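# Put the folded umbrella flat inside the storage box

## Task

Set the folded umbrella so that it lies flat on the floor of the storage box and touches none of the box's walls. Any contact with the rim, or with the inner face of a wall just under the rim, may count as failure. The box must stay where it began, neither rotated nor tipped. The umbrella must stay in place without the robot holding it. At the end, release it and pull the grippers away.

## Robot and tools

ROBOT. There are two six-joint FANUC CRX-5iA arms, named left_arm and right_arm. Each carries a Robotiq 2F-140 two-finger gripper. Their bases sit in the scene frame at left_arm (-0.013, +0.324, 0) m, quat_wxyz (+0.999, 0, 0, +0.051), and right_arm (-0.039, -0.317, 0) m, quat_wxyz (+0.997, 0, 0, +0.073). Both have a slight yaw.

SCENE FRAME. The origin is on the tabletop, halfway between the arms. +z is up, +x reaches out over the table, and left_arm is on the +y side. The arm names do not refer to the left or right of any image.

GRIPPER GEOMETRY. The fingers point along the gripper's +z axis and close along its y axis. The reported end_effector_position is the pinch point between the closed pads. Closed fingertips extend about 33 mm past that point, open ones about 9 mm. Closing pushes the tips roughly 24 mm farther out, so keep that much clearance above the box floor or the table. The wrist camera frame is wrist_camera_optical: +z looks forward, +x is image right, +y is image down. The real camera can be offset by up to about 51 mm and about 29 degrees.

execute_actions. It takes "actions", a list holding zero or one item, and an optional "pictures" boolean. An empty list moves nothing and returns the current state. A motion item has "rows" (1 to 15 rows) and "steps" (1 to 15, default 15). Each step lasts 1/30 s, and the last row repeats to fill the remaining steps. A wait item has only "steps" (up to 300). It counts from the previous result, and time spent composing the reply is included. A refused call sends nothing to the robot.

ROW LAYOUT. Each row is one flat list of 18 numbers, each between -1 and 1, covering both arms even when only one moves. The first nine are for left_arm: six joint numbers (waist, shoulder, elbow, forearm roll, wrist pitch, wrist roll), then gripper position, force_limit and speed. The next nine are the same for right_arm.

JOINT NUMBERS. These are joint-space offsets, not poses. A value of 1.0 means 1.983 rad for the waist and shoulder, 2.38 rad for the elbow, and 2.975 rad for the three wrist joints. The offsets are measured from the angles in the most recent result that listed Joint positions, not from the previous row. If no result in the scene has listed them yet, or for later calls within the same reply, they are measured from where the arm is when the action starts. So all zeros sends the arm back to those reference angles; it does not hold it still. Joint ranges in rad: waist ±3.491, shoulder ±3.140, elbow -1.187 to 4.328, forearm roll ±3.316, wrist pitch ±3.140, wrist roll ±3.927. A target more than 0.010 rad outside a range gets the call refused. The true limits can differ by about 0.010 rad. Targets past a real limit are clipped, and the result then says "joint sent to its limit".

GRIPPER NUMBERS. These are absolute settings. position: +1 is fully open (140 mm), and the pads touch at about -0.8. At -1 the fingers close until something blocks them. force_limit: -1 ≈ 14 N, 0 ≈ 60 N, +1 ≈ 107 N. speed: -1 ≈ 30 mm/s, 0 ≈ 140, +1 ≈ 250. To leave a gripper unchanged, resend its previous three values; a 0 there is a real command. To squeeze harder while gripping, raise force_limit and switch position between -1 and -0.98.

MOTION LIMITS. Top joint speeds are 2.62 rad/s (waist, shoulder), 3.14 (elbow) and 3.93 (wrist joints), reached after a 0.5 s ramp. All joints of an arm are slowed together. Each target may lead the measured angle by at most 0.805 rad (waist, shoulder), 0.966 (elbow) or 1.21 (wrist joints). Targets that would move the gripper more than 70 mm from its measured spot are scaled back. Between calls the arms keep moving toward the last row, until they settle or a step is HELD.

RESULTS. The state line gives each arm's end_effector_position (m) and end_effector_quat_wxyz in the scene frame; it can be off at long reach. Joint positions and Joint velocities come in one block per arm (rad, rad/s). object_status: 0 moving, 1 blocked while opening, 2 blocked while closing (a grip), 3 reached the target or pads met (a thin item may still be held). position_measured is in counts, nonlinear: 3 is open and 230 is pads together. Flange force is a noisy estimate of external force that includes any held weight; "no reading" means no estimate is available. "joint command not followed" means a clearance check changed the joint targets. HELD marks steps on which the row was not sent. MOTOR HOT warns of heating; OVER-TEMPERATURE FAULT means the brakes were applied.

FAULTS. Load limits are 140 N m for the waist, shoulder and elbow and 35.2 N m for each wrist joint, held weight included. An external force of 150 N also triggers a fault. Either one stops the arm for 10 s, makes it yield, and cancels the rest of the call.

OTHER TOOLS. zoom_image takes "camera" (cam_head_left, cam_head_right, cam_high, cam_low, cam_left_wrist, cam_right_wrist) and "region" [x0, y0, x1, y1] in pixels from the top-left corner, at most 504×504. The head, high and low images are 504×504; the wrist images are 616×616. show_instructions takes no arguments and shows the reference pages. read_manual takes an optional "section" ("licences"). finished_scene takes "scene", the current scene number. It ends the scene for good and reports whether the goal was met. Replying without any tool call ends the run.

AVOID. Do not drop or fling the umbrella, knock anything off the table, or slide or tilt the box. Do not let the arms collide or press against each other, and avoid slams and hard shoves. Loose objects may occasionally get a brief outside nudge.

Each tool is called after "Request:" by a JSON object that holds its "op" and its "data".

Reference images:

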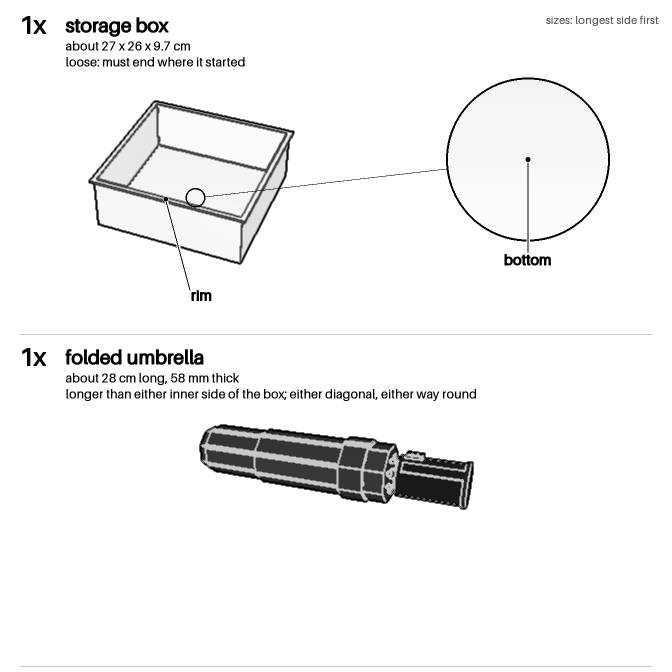

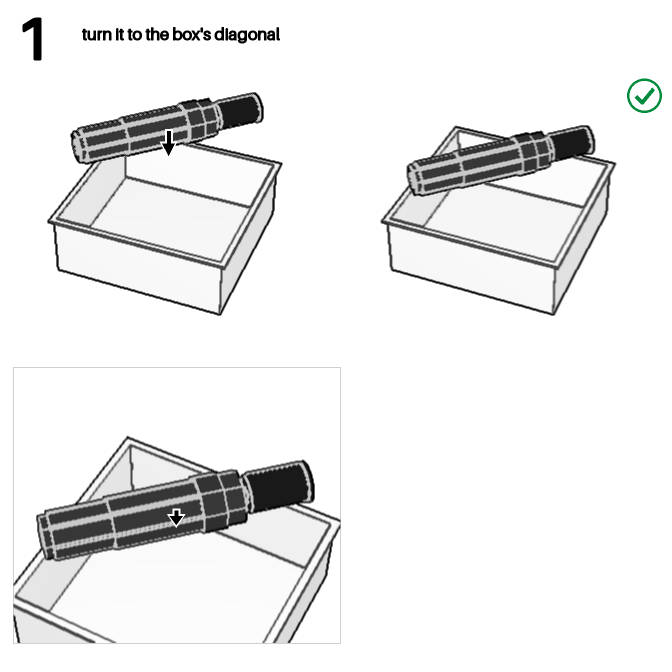

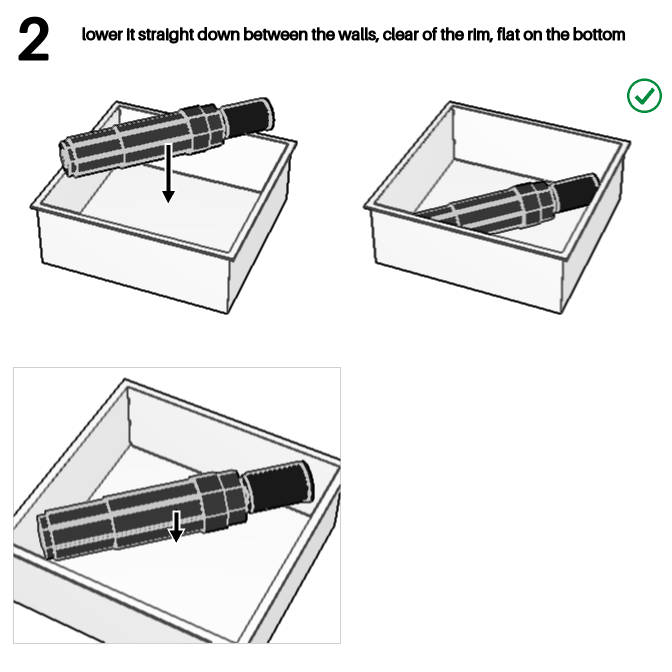

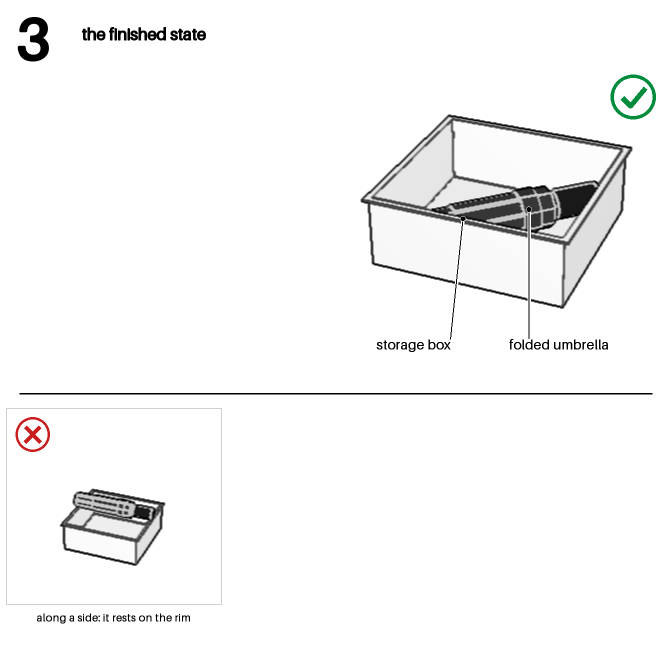

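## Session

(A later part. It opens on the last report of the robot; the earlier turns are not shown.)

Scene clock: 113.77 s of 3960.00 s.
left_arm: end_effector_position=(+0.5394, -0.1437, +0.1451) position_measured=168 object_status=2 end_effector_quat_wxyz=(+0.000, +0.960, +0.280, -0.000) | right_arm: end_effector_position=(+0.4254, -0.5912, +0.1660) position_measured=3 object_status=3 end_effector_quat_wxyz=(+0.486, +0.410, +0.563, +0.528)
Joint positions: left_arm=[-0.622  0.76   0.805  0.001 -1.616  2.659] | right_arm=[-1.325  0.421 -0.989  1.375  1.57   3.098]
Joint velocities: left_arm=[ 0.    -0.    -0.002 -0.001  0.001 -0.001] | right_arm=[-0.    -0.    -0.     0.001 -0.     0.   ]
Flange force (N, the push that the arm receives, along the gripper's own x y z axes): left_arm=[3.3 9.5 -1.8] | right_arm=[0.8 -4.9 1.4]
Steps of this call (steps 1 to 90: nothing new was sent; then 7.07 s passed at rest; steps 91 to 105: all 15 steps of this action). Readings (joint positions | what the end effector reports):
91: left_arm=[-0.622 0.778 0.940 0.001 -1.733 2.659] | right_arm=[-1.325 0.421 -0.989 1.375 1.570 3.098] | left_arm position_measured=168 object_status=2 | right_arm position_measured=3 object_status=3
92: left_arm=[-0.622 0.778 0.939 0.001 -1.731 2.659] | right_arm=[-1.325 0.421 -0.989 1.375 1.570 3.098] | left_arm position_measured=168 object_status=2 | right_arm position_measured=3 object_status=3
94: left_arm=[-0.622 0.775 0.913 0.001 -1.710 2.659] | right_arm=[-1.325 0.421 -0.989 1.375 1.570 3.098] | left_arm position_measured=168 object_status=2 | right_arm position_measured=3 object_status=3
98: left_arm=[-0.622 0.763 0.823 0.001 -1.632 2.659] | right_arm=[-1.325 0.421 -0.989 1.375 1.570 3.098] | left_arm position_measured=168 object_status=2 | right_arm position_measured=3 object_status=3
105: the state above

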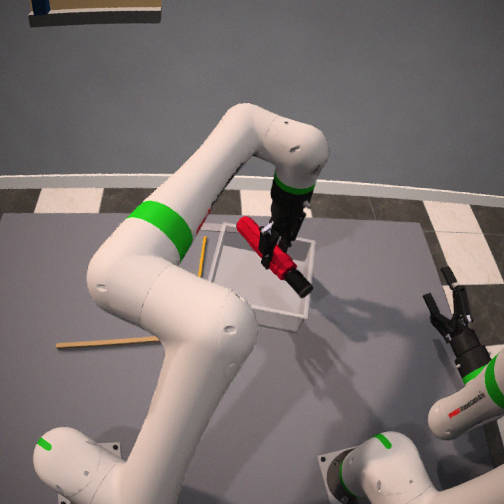

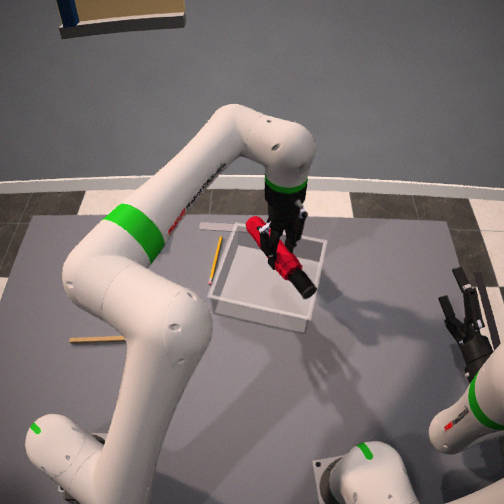

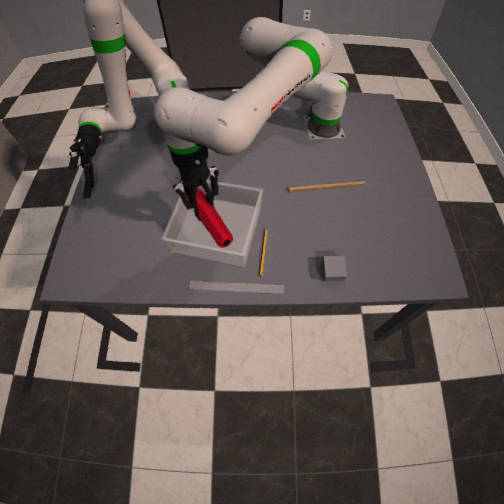

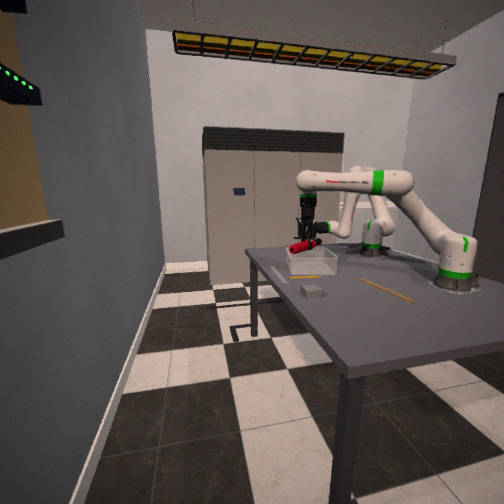

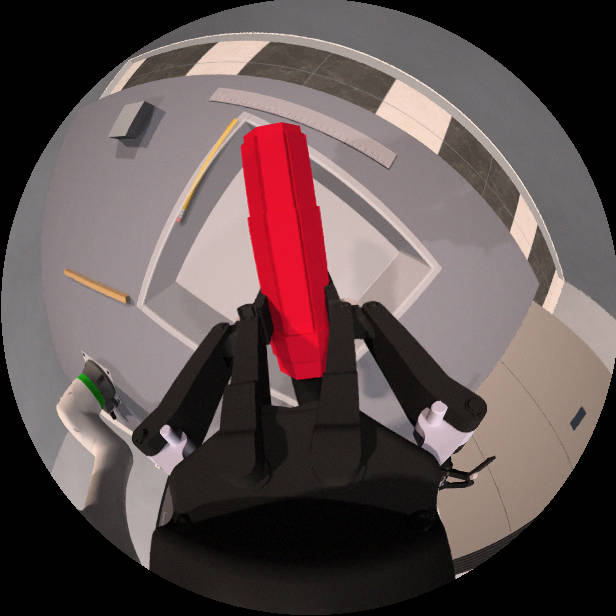

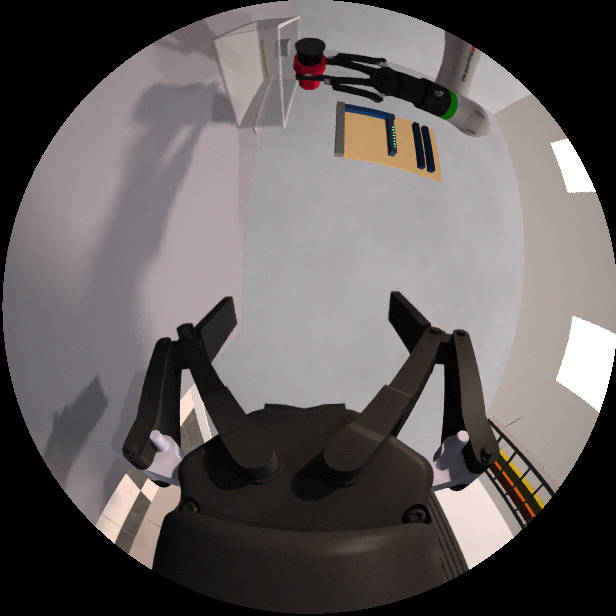

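Request:
{"op": "execute_actions", "data": {"actions": [{"rows":[[0.003,-0.018,-0.024,0,0.0075,-0.002,-1,0,-0.3,0,0,0,0,0,0,1,0,0],[0.006,-0.036,-0.049,0,0.015,-0.0045,-1,0,-0.3,0,0,0,0,0,0,1,0,0],[0.0096,-0.0542,-0.0731,0,0.0225,-0.0067,-1,0,-0.3,0,0,0,0,0,0,1,0,0]],"steps":15}]}}

Request:
{"op": "zoom_image", "data": {"camera": "cam_left_wrist", "region": [100,40,500,440]}}

Request:
{"op": "zoom_image", "data": {"camera": "cam_high", "region": [140,140,290,280]}}

Request:
{"op": "zoom_image", "data": {"camera": "cam_head_right", "region": [190,180,350,340]}}

Scene clock: 137.77 s of 3960.00 s.
left_arm: end_effector_position=(+0.5193, -0.1173, +0.1451) position_measured=168 object_status=2 end_effector_quat_wxyz=(+0.000, +0.960, +0.279, -0.000) | right_arm: end_effector_position=(+0.4254, -0.5912, +0.1660) position_measured=3 object_status=3 end_effector_quat_wxyz=(+0.486, +0.410, +0.563, +0.528)
Joint positions: left_arm=[-0.603  0.653  0.632  0.001 -1.549  2.639] | right_arm=[-1.325  0.421 -0.989  1.375  1.57   3.098]
Joint velocities: left_arm=[ 0.001 -0.001 -0.002  0.001 -0.    -0.   ] | right_arm=[-0.    -0.     0.    -0.001  0.001 -0.   ]
Flange force (N, the push that the arm receives, along the gripper's own x y z axes): left_arm=[-0.6 0.1 2.7] | right_arm=[-1.2 -4.7 2.1]
Steps of this call (steps 1 to 15: the robot went on to your last target; steps 16 to 90: nothing new was sent; then 20.50 s passed at rest; steps 91 to 105: all 15 steps of this action). Readings (joint positions | what the end effector reports):
91: left_arm=[-0.622 0.760 0.805 0.001 -1.616 2.659] | right_arm=[-1.325 0.421 -0.989 1.375 1.570 3.098] | left_arm position_measured=168 object_status=2 | right_arm position_measured=3 object_status=3
92: left_arm=[-0.622 0.759 0.803 0.001 -1.615 2.659] | right_arm=[-1.325 0.421 -0.989 1.375 1.570 3.098] | left_arm position_measured=168 object_status=2 | right_arm position_measured=3 object_status=3
94: left_arm=[-0.620 0.743 0.778 0.001 -1.605 2.656] | right_arm=[-1.325 0.421 -0.989 1.375 1.570 3.098] | left_arm position_measured=168 object_status=2 | right_arm position_measured=3 object_status=3
98: left_arm=[-0.608 0.676 0.670 0.001 -1.564 2.643] | right_arm=[-1.325 0.421 -0.989 1.375 1.570 3.098] | left_arm position_measured=168 object_status=2 | right_arm position_measured=3 object_status=3
105: the state above

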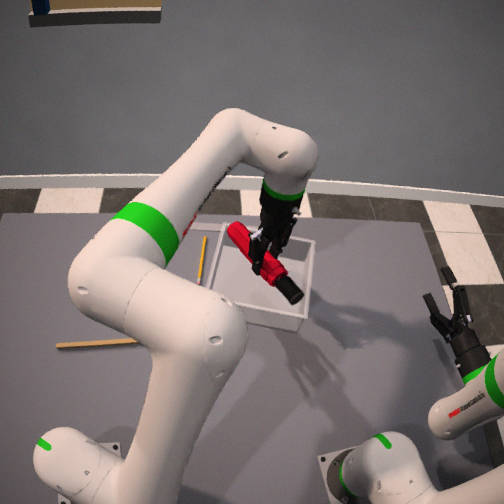

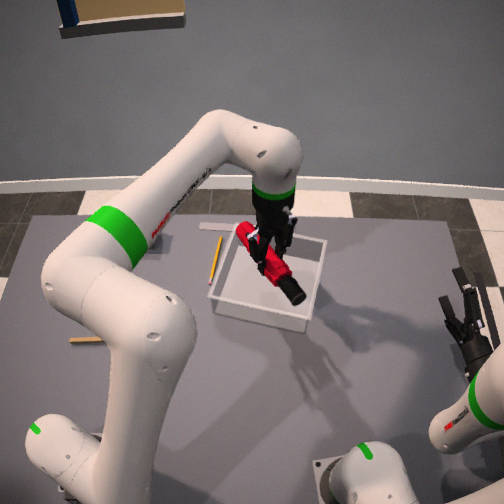

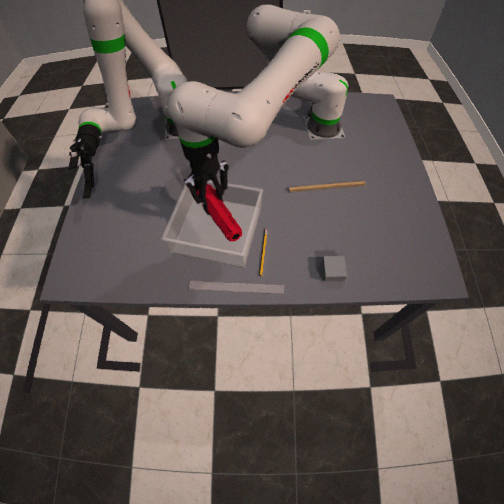

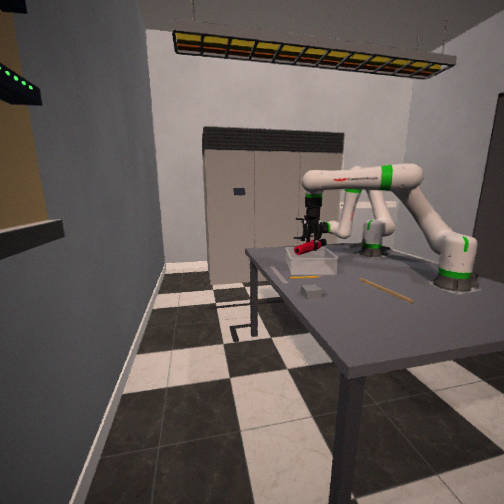

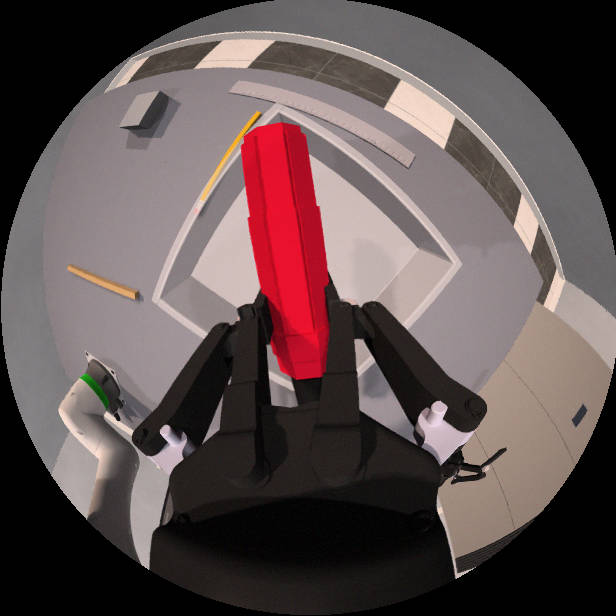

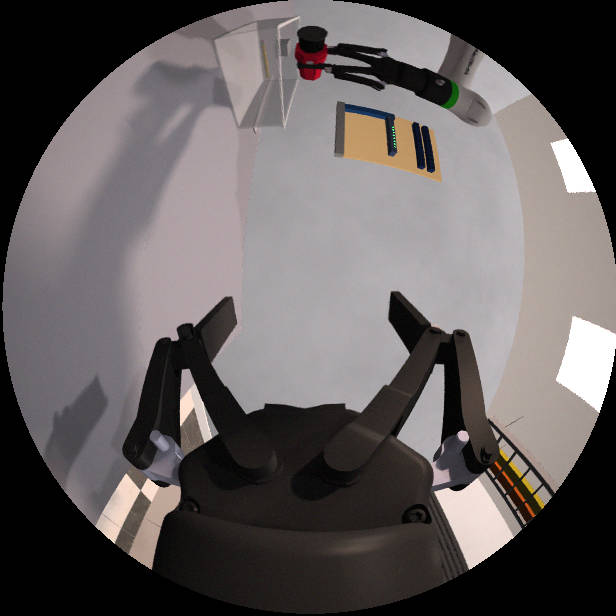

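Region (100, 40, 500, 440) of cam_left_wrist's 616x616 image, scaled by 1.260, with more detail than that image has.

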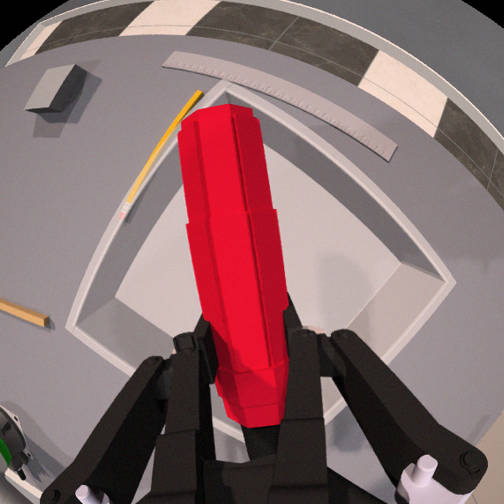

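Region (140, 140, 290, 280) of cam_high's 504x504 image, scaled by 3.360, with more detail than that image has; it fills the top 470 rows of this view, and the rest is white.

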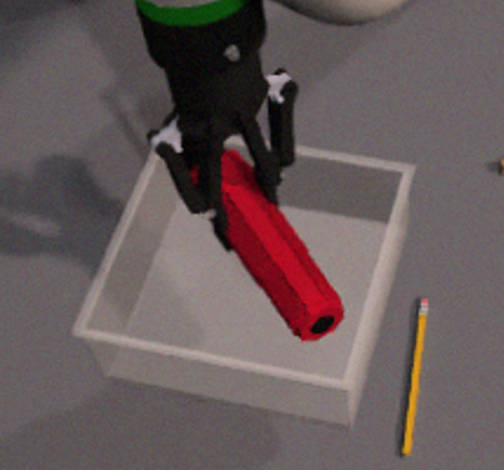

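Region (190, 180, 350, 340) of cam_head_right's 504x504 image, scaled by 3.150, with more detail than that image has.

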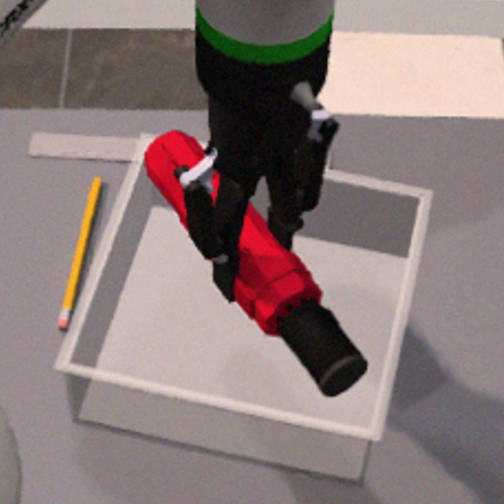

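Request:
{"op": "execute_actions", "data": {"actions": [{"rows":[[0.0034,0.0016,0.002,0,-0.0008,-0.0024,-1,0,-0.3,0,0,0,0,0,0,1,0,0],[0.0034,0.0016,0.002,0,-0.0008,-0.0024,-1,0,-0.3,0,0,0,0,0,0,1,0,0],[0.0034,0.0016,0.002,0,-0.0008,-0.0024,-1,0,-0.3,0,0,0,0,0,0,1,0,0],[0.0034,0.0016,0.002,0,-0.0008,-0.0024,-1,0,-0.3,0,0,0,0,0,0,1,0,0],[0.0034,0.002,-0.004,0,0.004,-0.0024,-1,0,-0.3,0,0,0,0,0,0,1,0,0],[0.0034,0.0025,-0.009,0,0.009,-0.0024,-1,0,-0.3,0,0,0,0,0,0,1,0,0],[0.0034,0.003,-0.015,0,0.014,-0.0024,-1,0,-0.3,0,0,0,0,0,0,1,0,0],[0.0034,0.0035,-0.02,0,0.0181,-0.0024,-1,0,-0.3,0,0,0,0,0,0,1,0,0]],"steps":15}]}}

Request:
{"op": "zoom_image", "data": {"camera": "cam_left_wrist", "region": [100,40,500,440]}}

Request:
{"op": "zoom_image", "data": {"camera": "cam_high", "region": [140,140,290,280]}}

Request:
{"op": "zoom_image", "data": {"camera": "cam_head_right", "region": [190,180,350,340]}}

Scene clock: 156.37 s of 3960.00 s.
left_arm: end_effector_position=(+0.5231, -0.1141, +0.1200) position_measured=168 object_status=2 end_effector_quat_wxyz=(+0.000, +0.960, +0.279, -0.000) | right_arm: end_effector_position=(+0.4254, -0.5912, +0.1660) position_measured=3 object_status=3 end_effector_quat_wxyz=(+0.486, +0.410, +0.563, +0.528)
Joint positions: left_arm=[-0.597  0.66   0.584  0.001 -1.495  2.632] | right_arm=[-1.325  0.421 -0.989  1.375  1.57   3.098]
Joint velocities: left_arm=[ 0.    -0.    -0.005  0.001  0.004  0.001] | right_arm=[ 0.    -0.     0.    -0.001 -0.001  0.001]
Flange force (N, the push that the arm receives, along the gripper's own x y z axes): left_arm=[1.5 3.7 1.8] | right_arm=[-0.1 -4.8 1.4]
Steps of this call (steps 1 to 15: the robot went on to your last target; steps 16 to 90: nothing new was sent; then 15.10 s passed at rest; steps 91 to 105: all 15 steps of this action). Readings (joint positions | what the end effector reports):
91: left_arm=[-0.603 0.653 0.631 0.001 -1.549 2.639] | right_arm=[-1.325 0.421 -0.989 1.375 1.570 3.098] | left_arm position_measured=168 object_status=2 | right_arm position_measured=3 object_status=3
92: left_arm=[-0.602 0.653 0.632 0.001 -1.549 2.637] | right_arm=[-1.325 0.421 -0.989 1.375 1.570 3.098] | left_arm position_measured=168 object_status=2 | right_arm position_measured=3 object_status=3
94: left_arm=[-0.598 0.655 0.635 0.001 -1.551 2.633] | right_arm=[-1.325 0.421 -0.989 1.375 1.570 3.098] | left_arm position_measured=168 object_status=2 | right_arm position_measured=3 object_status=3
98: left_arm=[-0.597 0.657 0.618 0.001 -1.531 2.632] | right_arm=[-1.325 0.421 -0.989 1.375 1.570 3.098] | left_arm position_measured=168 object_status=2 | right_arm position_measured=3 object_status=3
105: the state above

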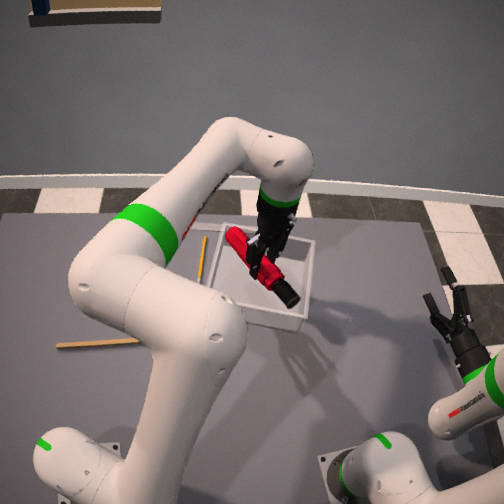

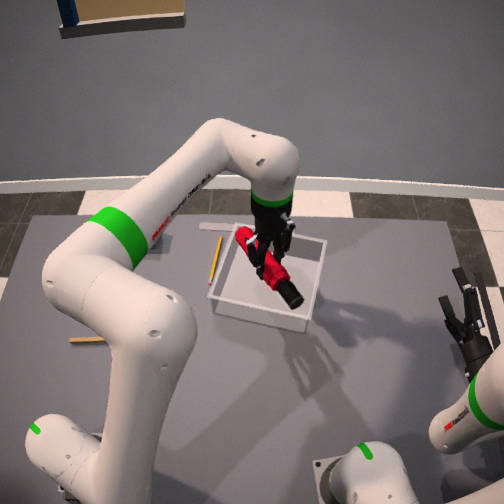

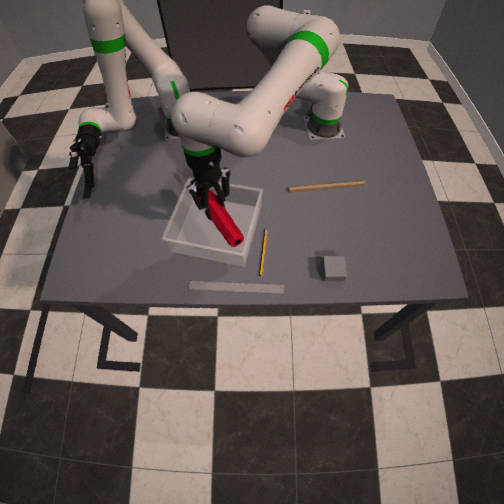

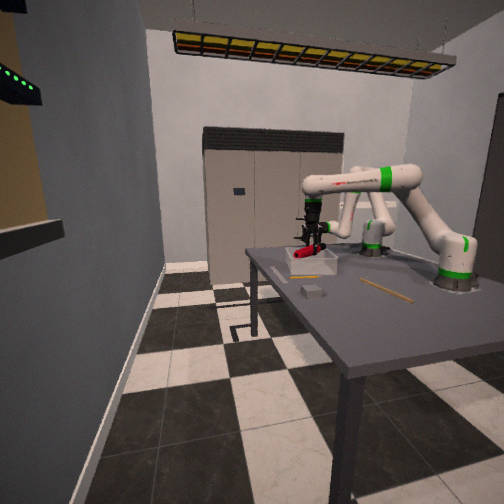

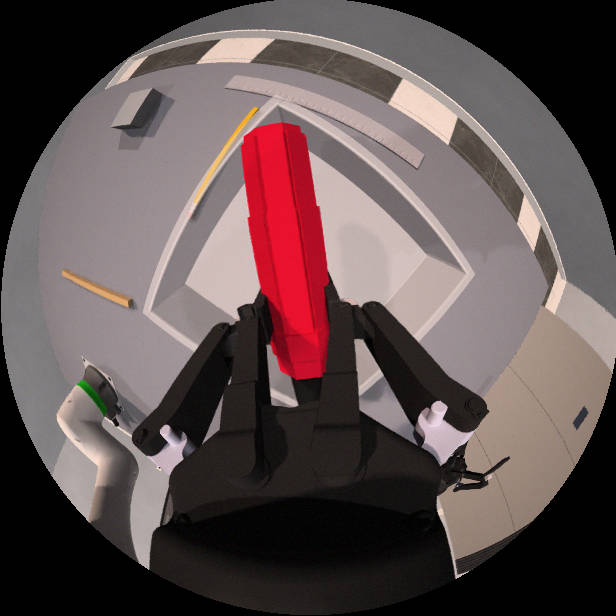

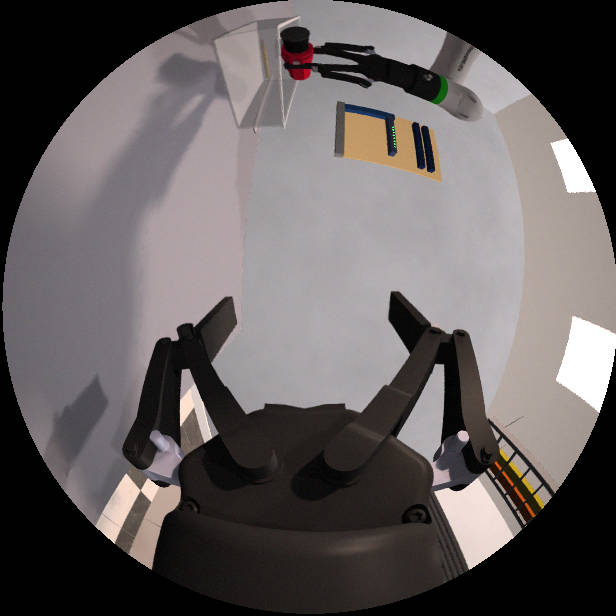

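Region (100, 40, 500, 440) of cam_left_wrist's 616x616 image, scaled by 1.260, with more detail than that image has.

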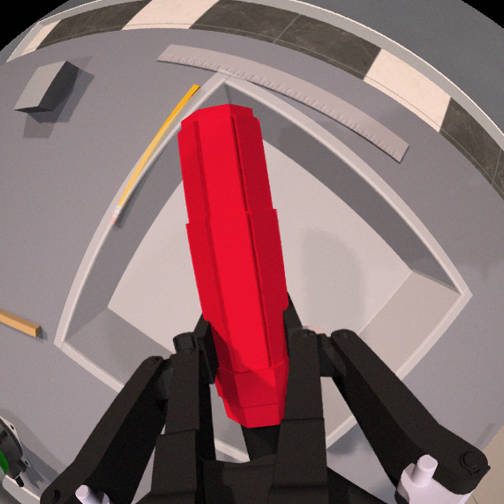

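Region (140, 140, 290, 280) of cam_high's 504x504 image, scaled by 3.360, with more detail than that image has; it fills the top 470 rows of this view, and the rest is white.

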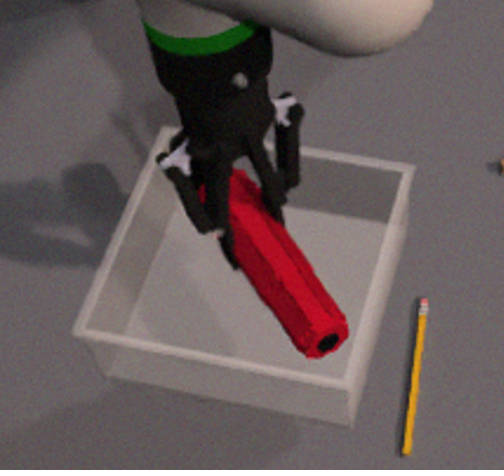

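Region (190, 180, 350, 340) of cam_head_right's 504x504 image, scaled by 3.150, with more detail than that image has.

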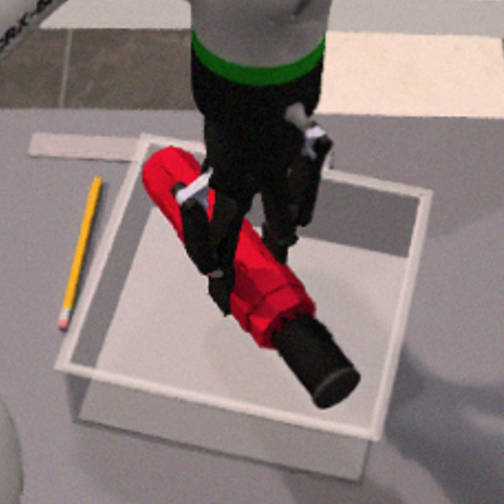

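Request:
{"op": "execute_actions", "data": {"actions": [{"rows":[[-0.0015,0.0056,0.0075,0,-0.0022,0.001,-1,0,-0.3,0,0,0,0,0,0,1,0,0],[-0.0029,0.0113,0.0151,0,-0.0045,0.002,-1,0,-0.3,0,0,0,0,0,0,1,0,0]],"steps":12}]}}

Request:
{"op": "zoom_image", "data": {"camera": "cam_left_wrist", "region": [100,40,500,440]}}

Request:
{"op": "zoom_image", "data": {"camera": "cam_high", "region": [140,140,290,280]}}

Request:
{"op": "zoom_image", "data": {"camera": "cam_head_right", "region": [190,180,350,340]}}

Scene clock: 169.23 s of 3960.00 s.
left_arm: end_effector_position=(+0.5273, -0.1209, +0.1201) position_measured=168 object_status=2 end_effector_quat_wxyz=(+0.000, +0.960, +0.279, -0.000) | right_arm: end_effector_position=(+0.4254, -0.5912, +0.1660) position_measured=3 object_status=3 end_effector_quat_wxyz=(+0.486, +0.410, +0.563, +0.528)
Joint positions: left_arm=[-0.602  0.682  0.62   0.001 -1.509  2.638] | right_arm=[-1.325  0.421 -0.989  1.375  1.57   3.098]
Joint velocities: left_arm=[-0.001  0.002  0.001  0.001 -0.     0.   ] | right_arm=[-0.     0.001 -0.001 -0.    -0.002 -0.   ]
Flange force (N, the push that the arm receives, along the gripper's own x y z axes): left_arm=[1.4 3.8 0.5] | right_arm=[0.8 -4.9 -1.3]
Steps of this call (steps 1 to 15: the robot went on to your last target; steps 16 to 90: nothing new was sent; then 9.47 s passed at rest; steps 91 to 102: all 12 steps of this action). Readings (joint positions | what the end effector reports):
91: left_arm=[-0.597 0.660 0.584 0.001 -1.495 2.632] | right_arm=[-1.325 0.421 -0.989 1.375 1.570 3.098] | left_arm position_measured=168 object_status=2 | right_arm position_measured=3 object_status=3
92: left_arm=[-0.597 0.661 0.586 0.001 -1.496 2.632] | right_arm=[-1.325 0.421 -0.989 1.375 1.570 3.098] | left_arm position_measured=168 object_status=2 | right_arm position_measured=3 object_status=3
94: left_arm=[-0.600 0.673 0.605 0.001 -1.503 2.635] | right_arm=[-1.325 0.421 -0.989 1.375 1.570 3.098] | left_arm position_measured=168 object_status=2 | right_arm position_measured=3 object_status=3
98: left_arm=[-0.602 0.682 0.620 0.001 -1.509 2.638] | right_arm=[-1.325 0.421 -0.989 1.375 1.570 3.098] | left_arm position_measured=168 object_status=2 | right_arm position_measured=3 object_status=3
102: the state above

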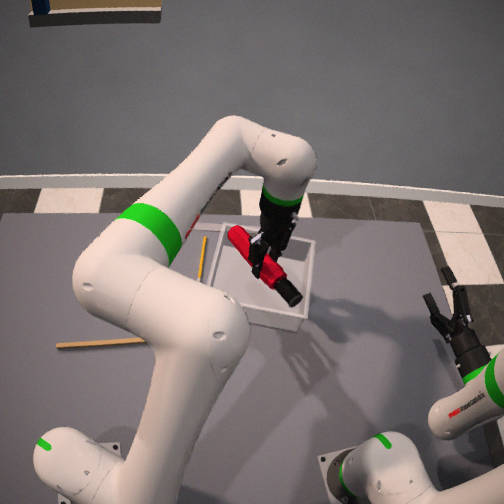

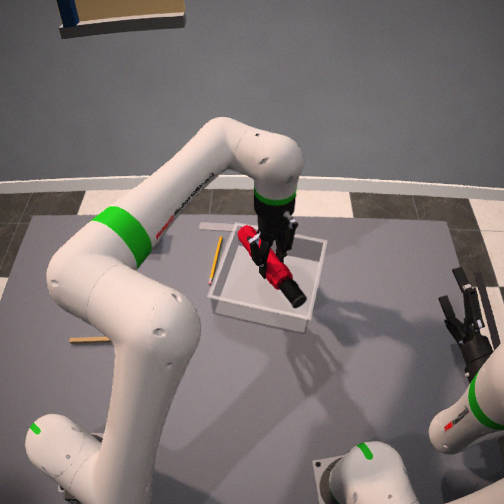

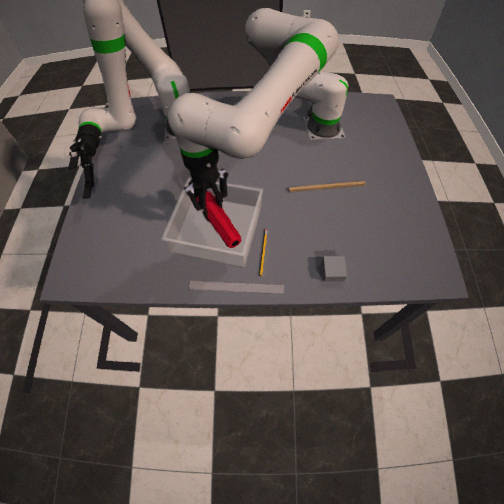

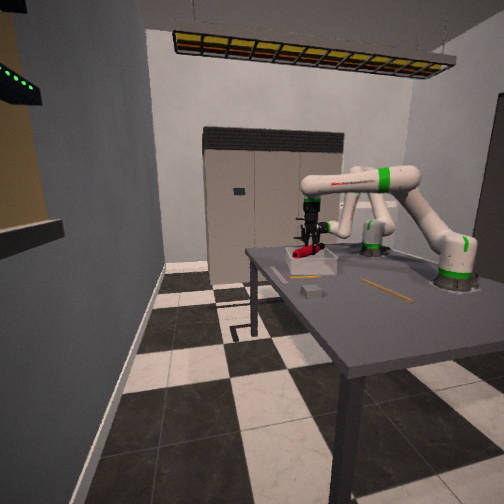

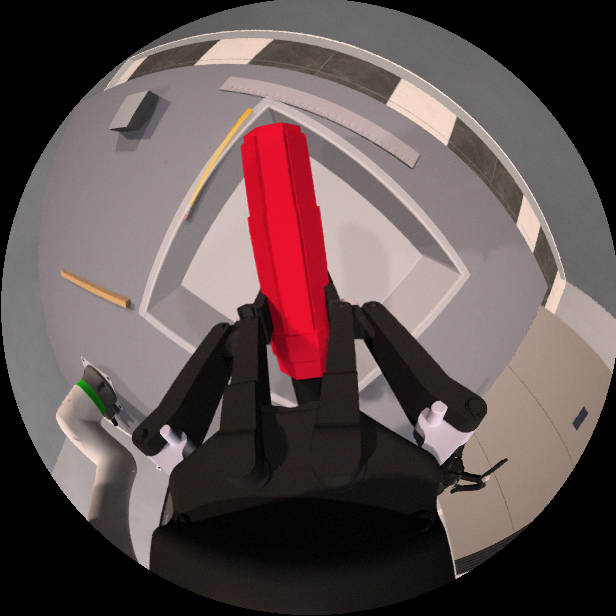

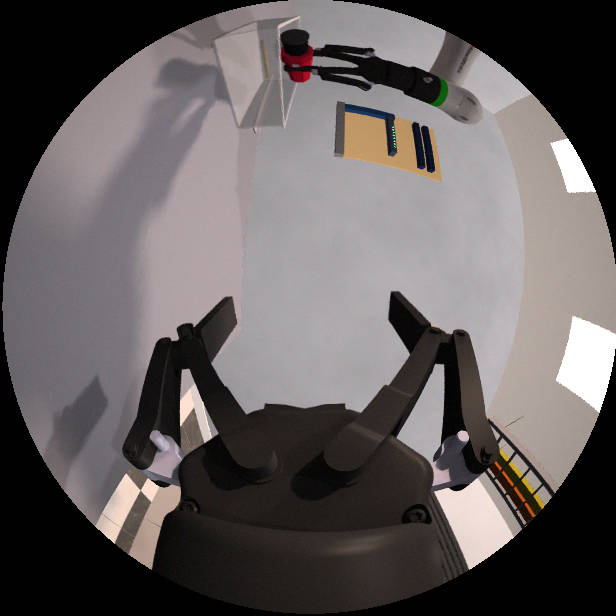

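Region (100, 40, 500, 440) of cam_left_wrist's 616x616 image, scaled by 1.260, with more detail than that image has.

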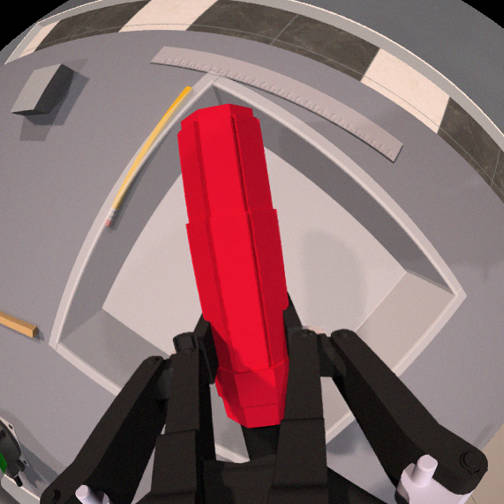

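Region (140, 140, 290, 280) of cam_high's 504x504 image, scaled by 3.360, with more detail than that image has; it fills the top 470 rows of this view, and the rest is white.

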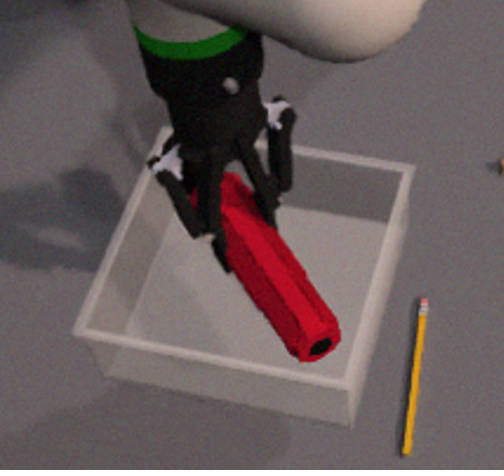

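Region (190, 180, 350, 340) of cam_head_right's 504x504 image, scaled by 3.150, with more detail than that image has.

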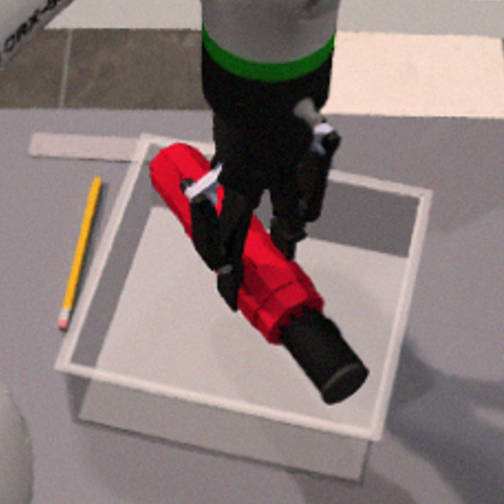

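Request:
{"op": "execute_actions", "data": {"actions": [{"rows":[[0,0.0006,-0.004,0,0.0037,0,-1,0,-0.3,0,0,0,0,0,0,1,0,0],[0,0.0013,-0.008,0,0.0073,0,-1,0,-0.3,0,0,0,0,0,0,1,0,0],[0,0.0019,-0.012,0,0.011,0,-1,0,-0.3,0,0,0,0,0,0,1,0,0],[0,0.0026,-0.016,0,0.0146,0,-1,0,-0.3,0,0,0,0,0,0,1,0,0],[0,0.0032,-0.0202,0,0.0183,0,-1,0,-0.3,0,0,0,0,0,0,1,0,0]],"steps":15}]}}

Request:
{"op": "zoom_image", "data": {"camera": "cam_left_wrist", "region": [100,40,500,440]}}

Request:
{"op": "zoom_image", "data": {"camera": "cam_high", "region": [140,140,290,280]}}

Request:
{"op": "zoom_image", "data": {"camera": "cam_head_right", "region": [190,180,350,340]}}

Scene clock: 177.80 s of 3960.00 s.
left_arm: end_effector_position=(+0.5272, -0.1209, +0.0951) position_measured=168 object_status=2 end_effector_quat_wxyz=(+0.000, +0.960, +0.279, -0.000) | right_arm: end_effector_position=(+0.4254, -0.5912, +0.1660) position_measured=3 object_status=3 end_effector_quat_wxyz=(+0.486, +0.410, +0.563, +0.528)
Joint positions: left_arm=[-0.602  0.689  0.572  0.001 -1.454  2.638] | right_arm=[-1.325  0.421 -0.989  1.375  1.57   3.098]
Joint velocities: left_arm=[-0.001  0.001 -0.001 -0.001  0.     0.001] | right_arm=[-0.    -0.001 -0.    -0.    -0.    -0.001]
Flange force (N, the push that the arm receives, along the gripper's own x y z axes): left_arm=[-0.8 -0.3 2.6] | right_arm=[0.3 -5.5 -0.2]
Steps of this call (steps 1 to 15: the robot went on to your last target; steps 16 to 90: nothing new was sent; then 5.07 s passed at rest; steps 91 to 105: all 15 steps of this action). Readings (joint positions | what the end effector reports):
91: left_arm=[-0.602 0.682 0.620 0.001 -1.509 2.638] | right_arm=[-1.325 0.421 -0.989 1.375 1.570 3.098] | left_arm position_measured=168 object_status=2 | right_arm position_measured=3 object_status=3
92: left_arm=[-0.602 0.683 0.619 0.001 -1.507 2.638] | right_arm=[-1.325 0.421 -0.989 1.375 1.570 3.098] | left_arm position_measured=168 object_status=2 | right_arm position_measured=3 object_status=3
94: left_arm=[-0.602 0.684 0.606 0.001 -1.492 2.638] | right_arm=[-1.325 0.421 -0.989 1.375 1.570 3.098] | left_arm position_measured=168 object_status=2 | right_arm position_measured=3 object_status=3
98: left_arm=[-0.602 0.688 0.576 0.001 -1.459 2.638] | right_arm=[-1.325 0.421 -0.989 1.375 1.570 3.098] | left_arm position_measured=168 object_status=2 | right_arm position_measured=3 object_status=3
105: the state above

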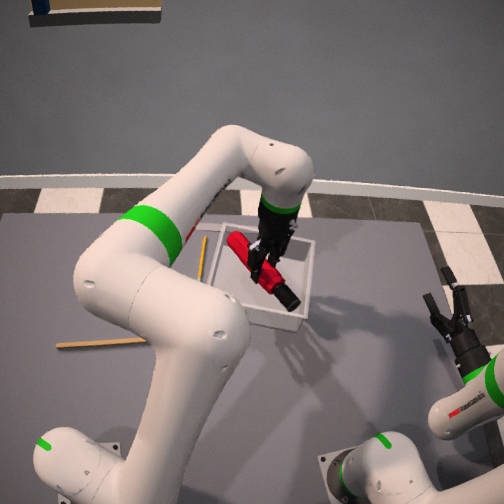

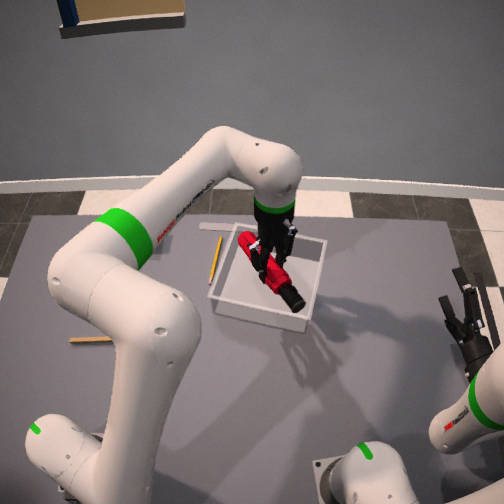

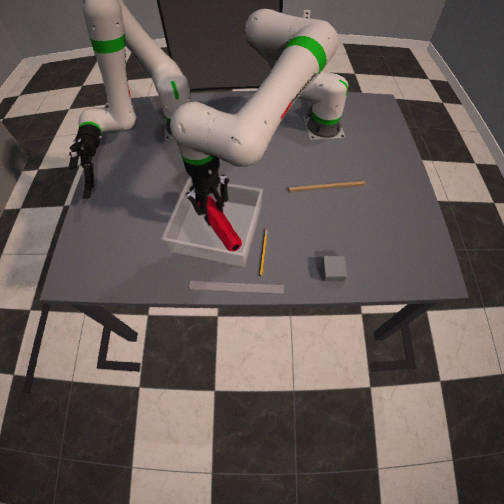

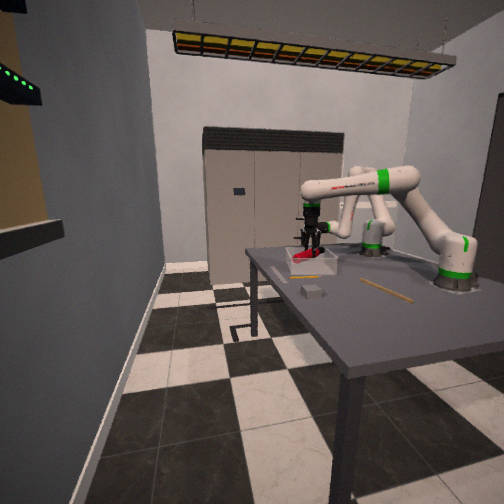

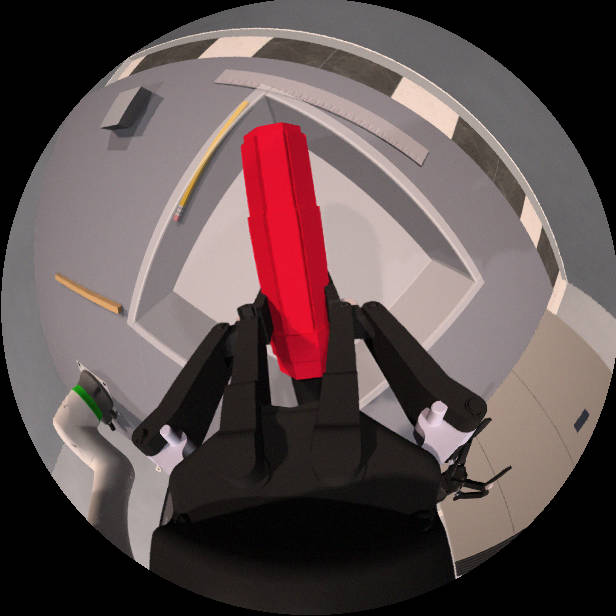

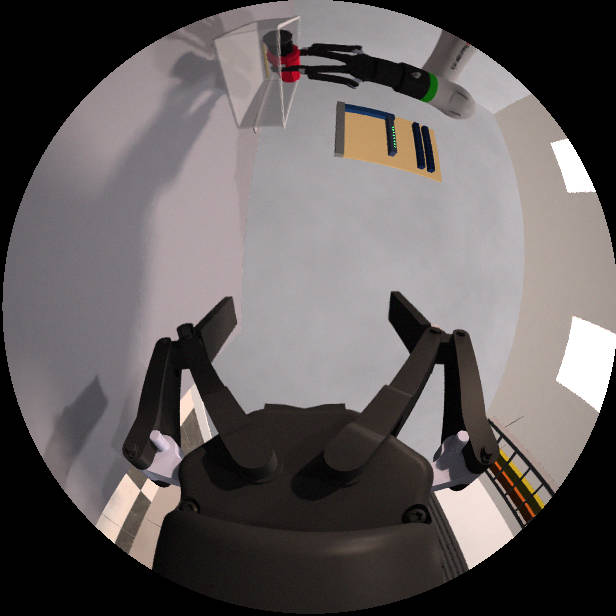

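Region (100, 40, 500, 440) of cam_left_wrist's 616x616 image, scaled by 1.260, with more detail than that image has.

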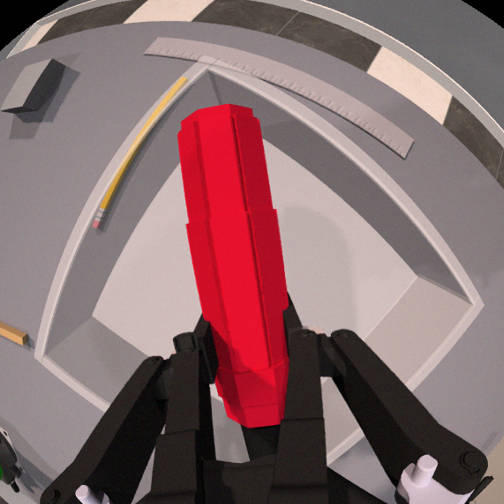

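Region (140, 140, 290, 280) of cam_high's 504x504 image, scaled by 3.360, with more detail than that image has; it fills the top 470 rows of this view, and the rest is white.

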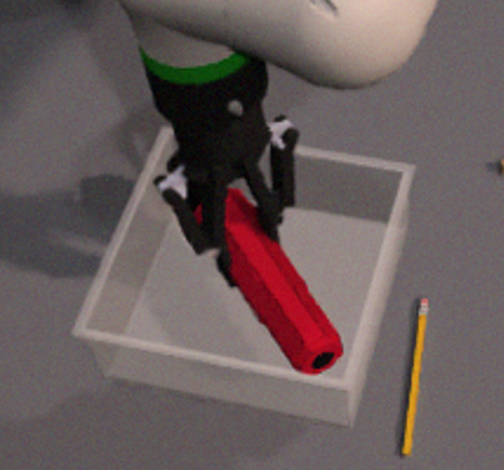

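Region (190, 180, 350, 340) of cam_head_right's 504x504 image, scaled by 3.150, with more detail than that image has.

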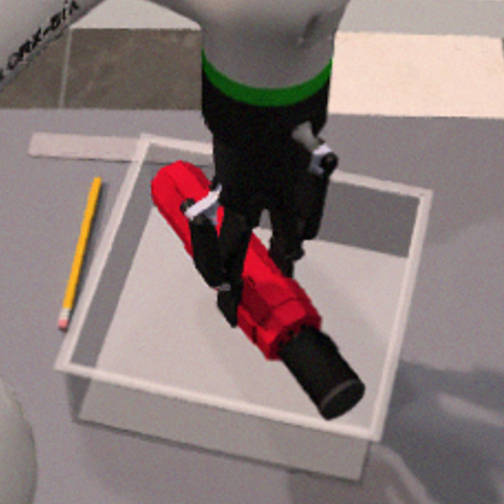

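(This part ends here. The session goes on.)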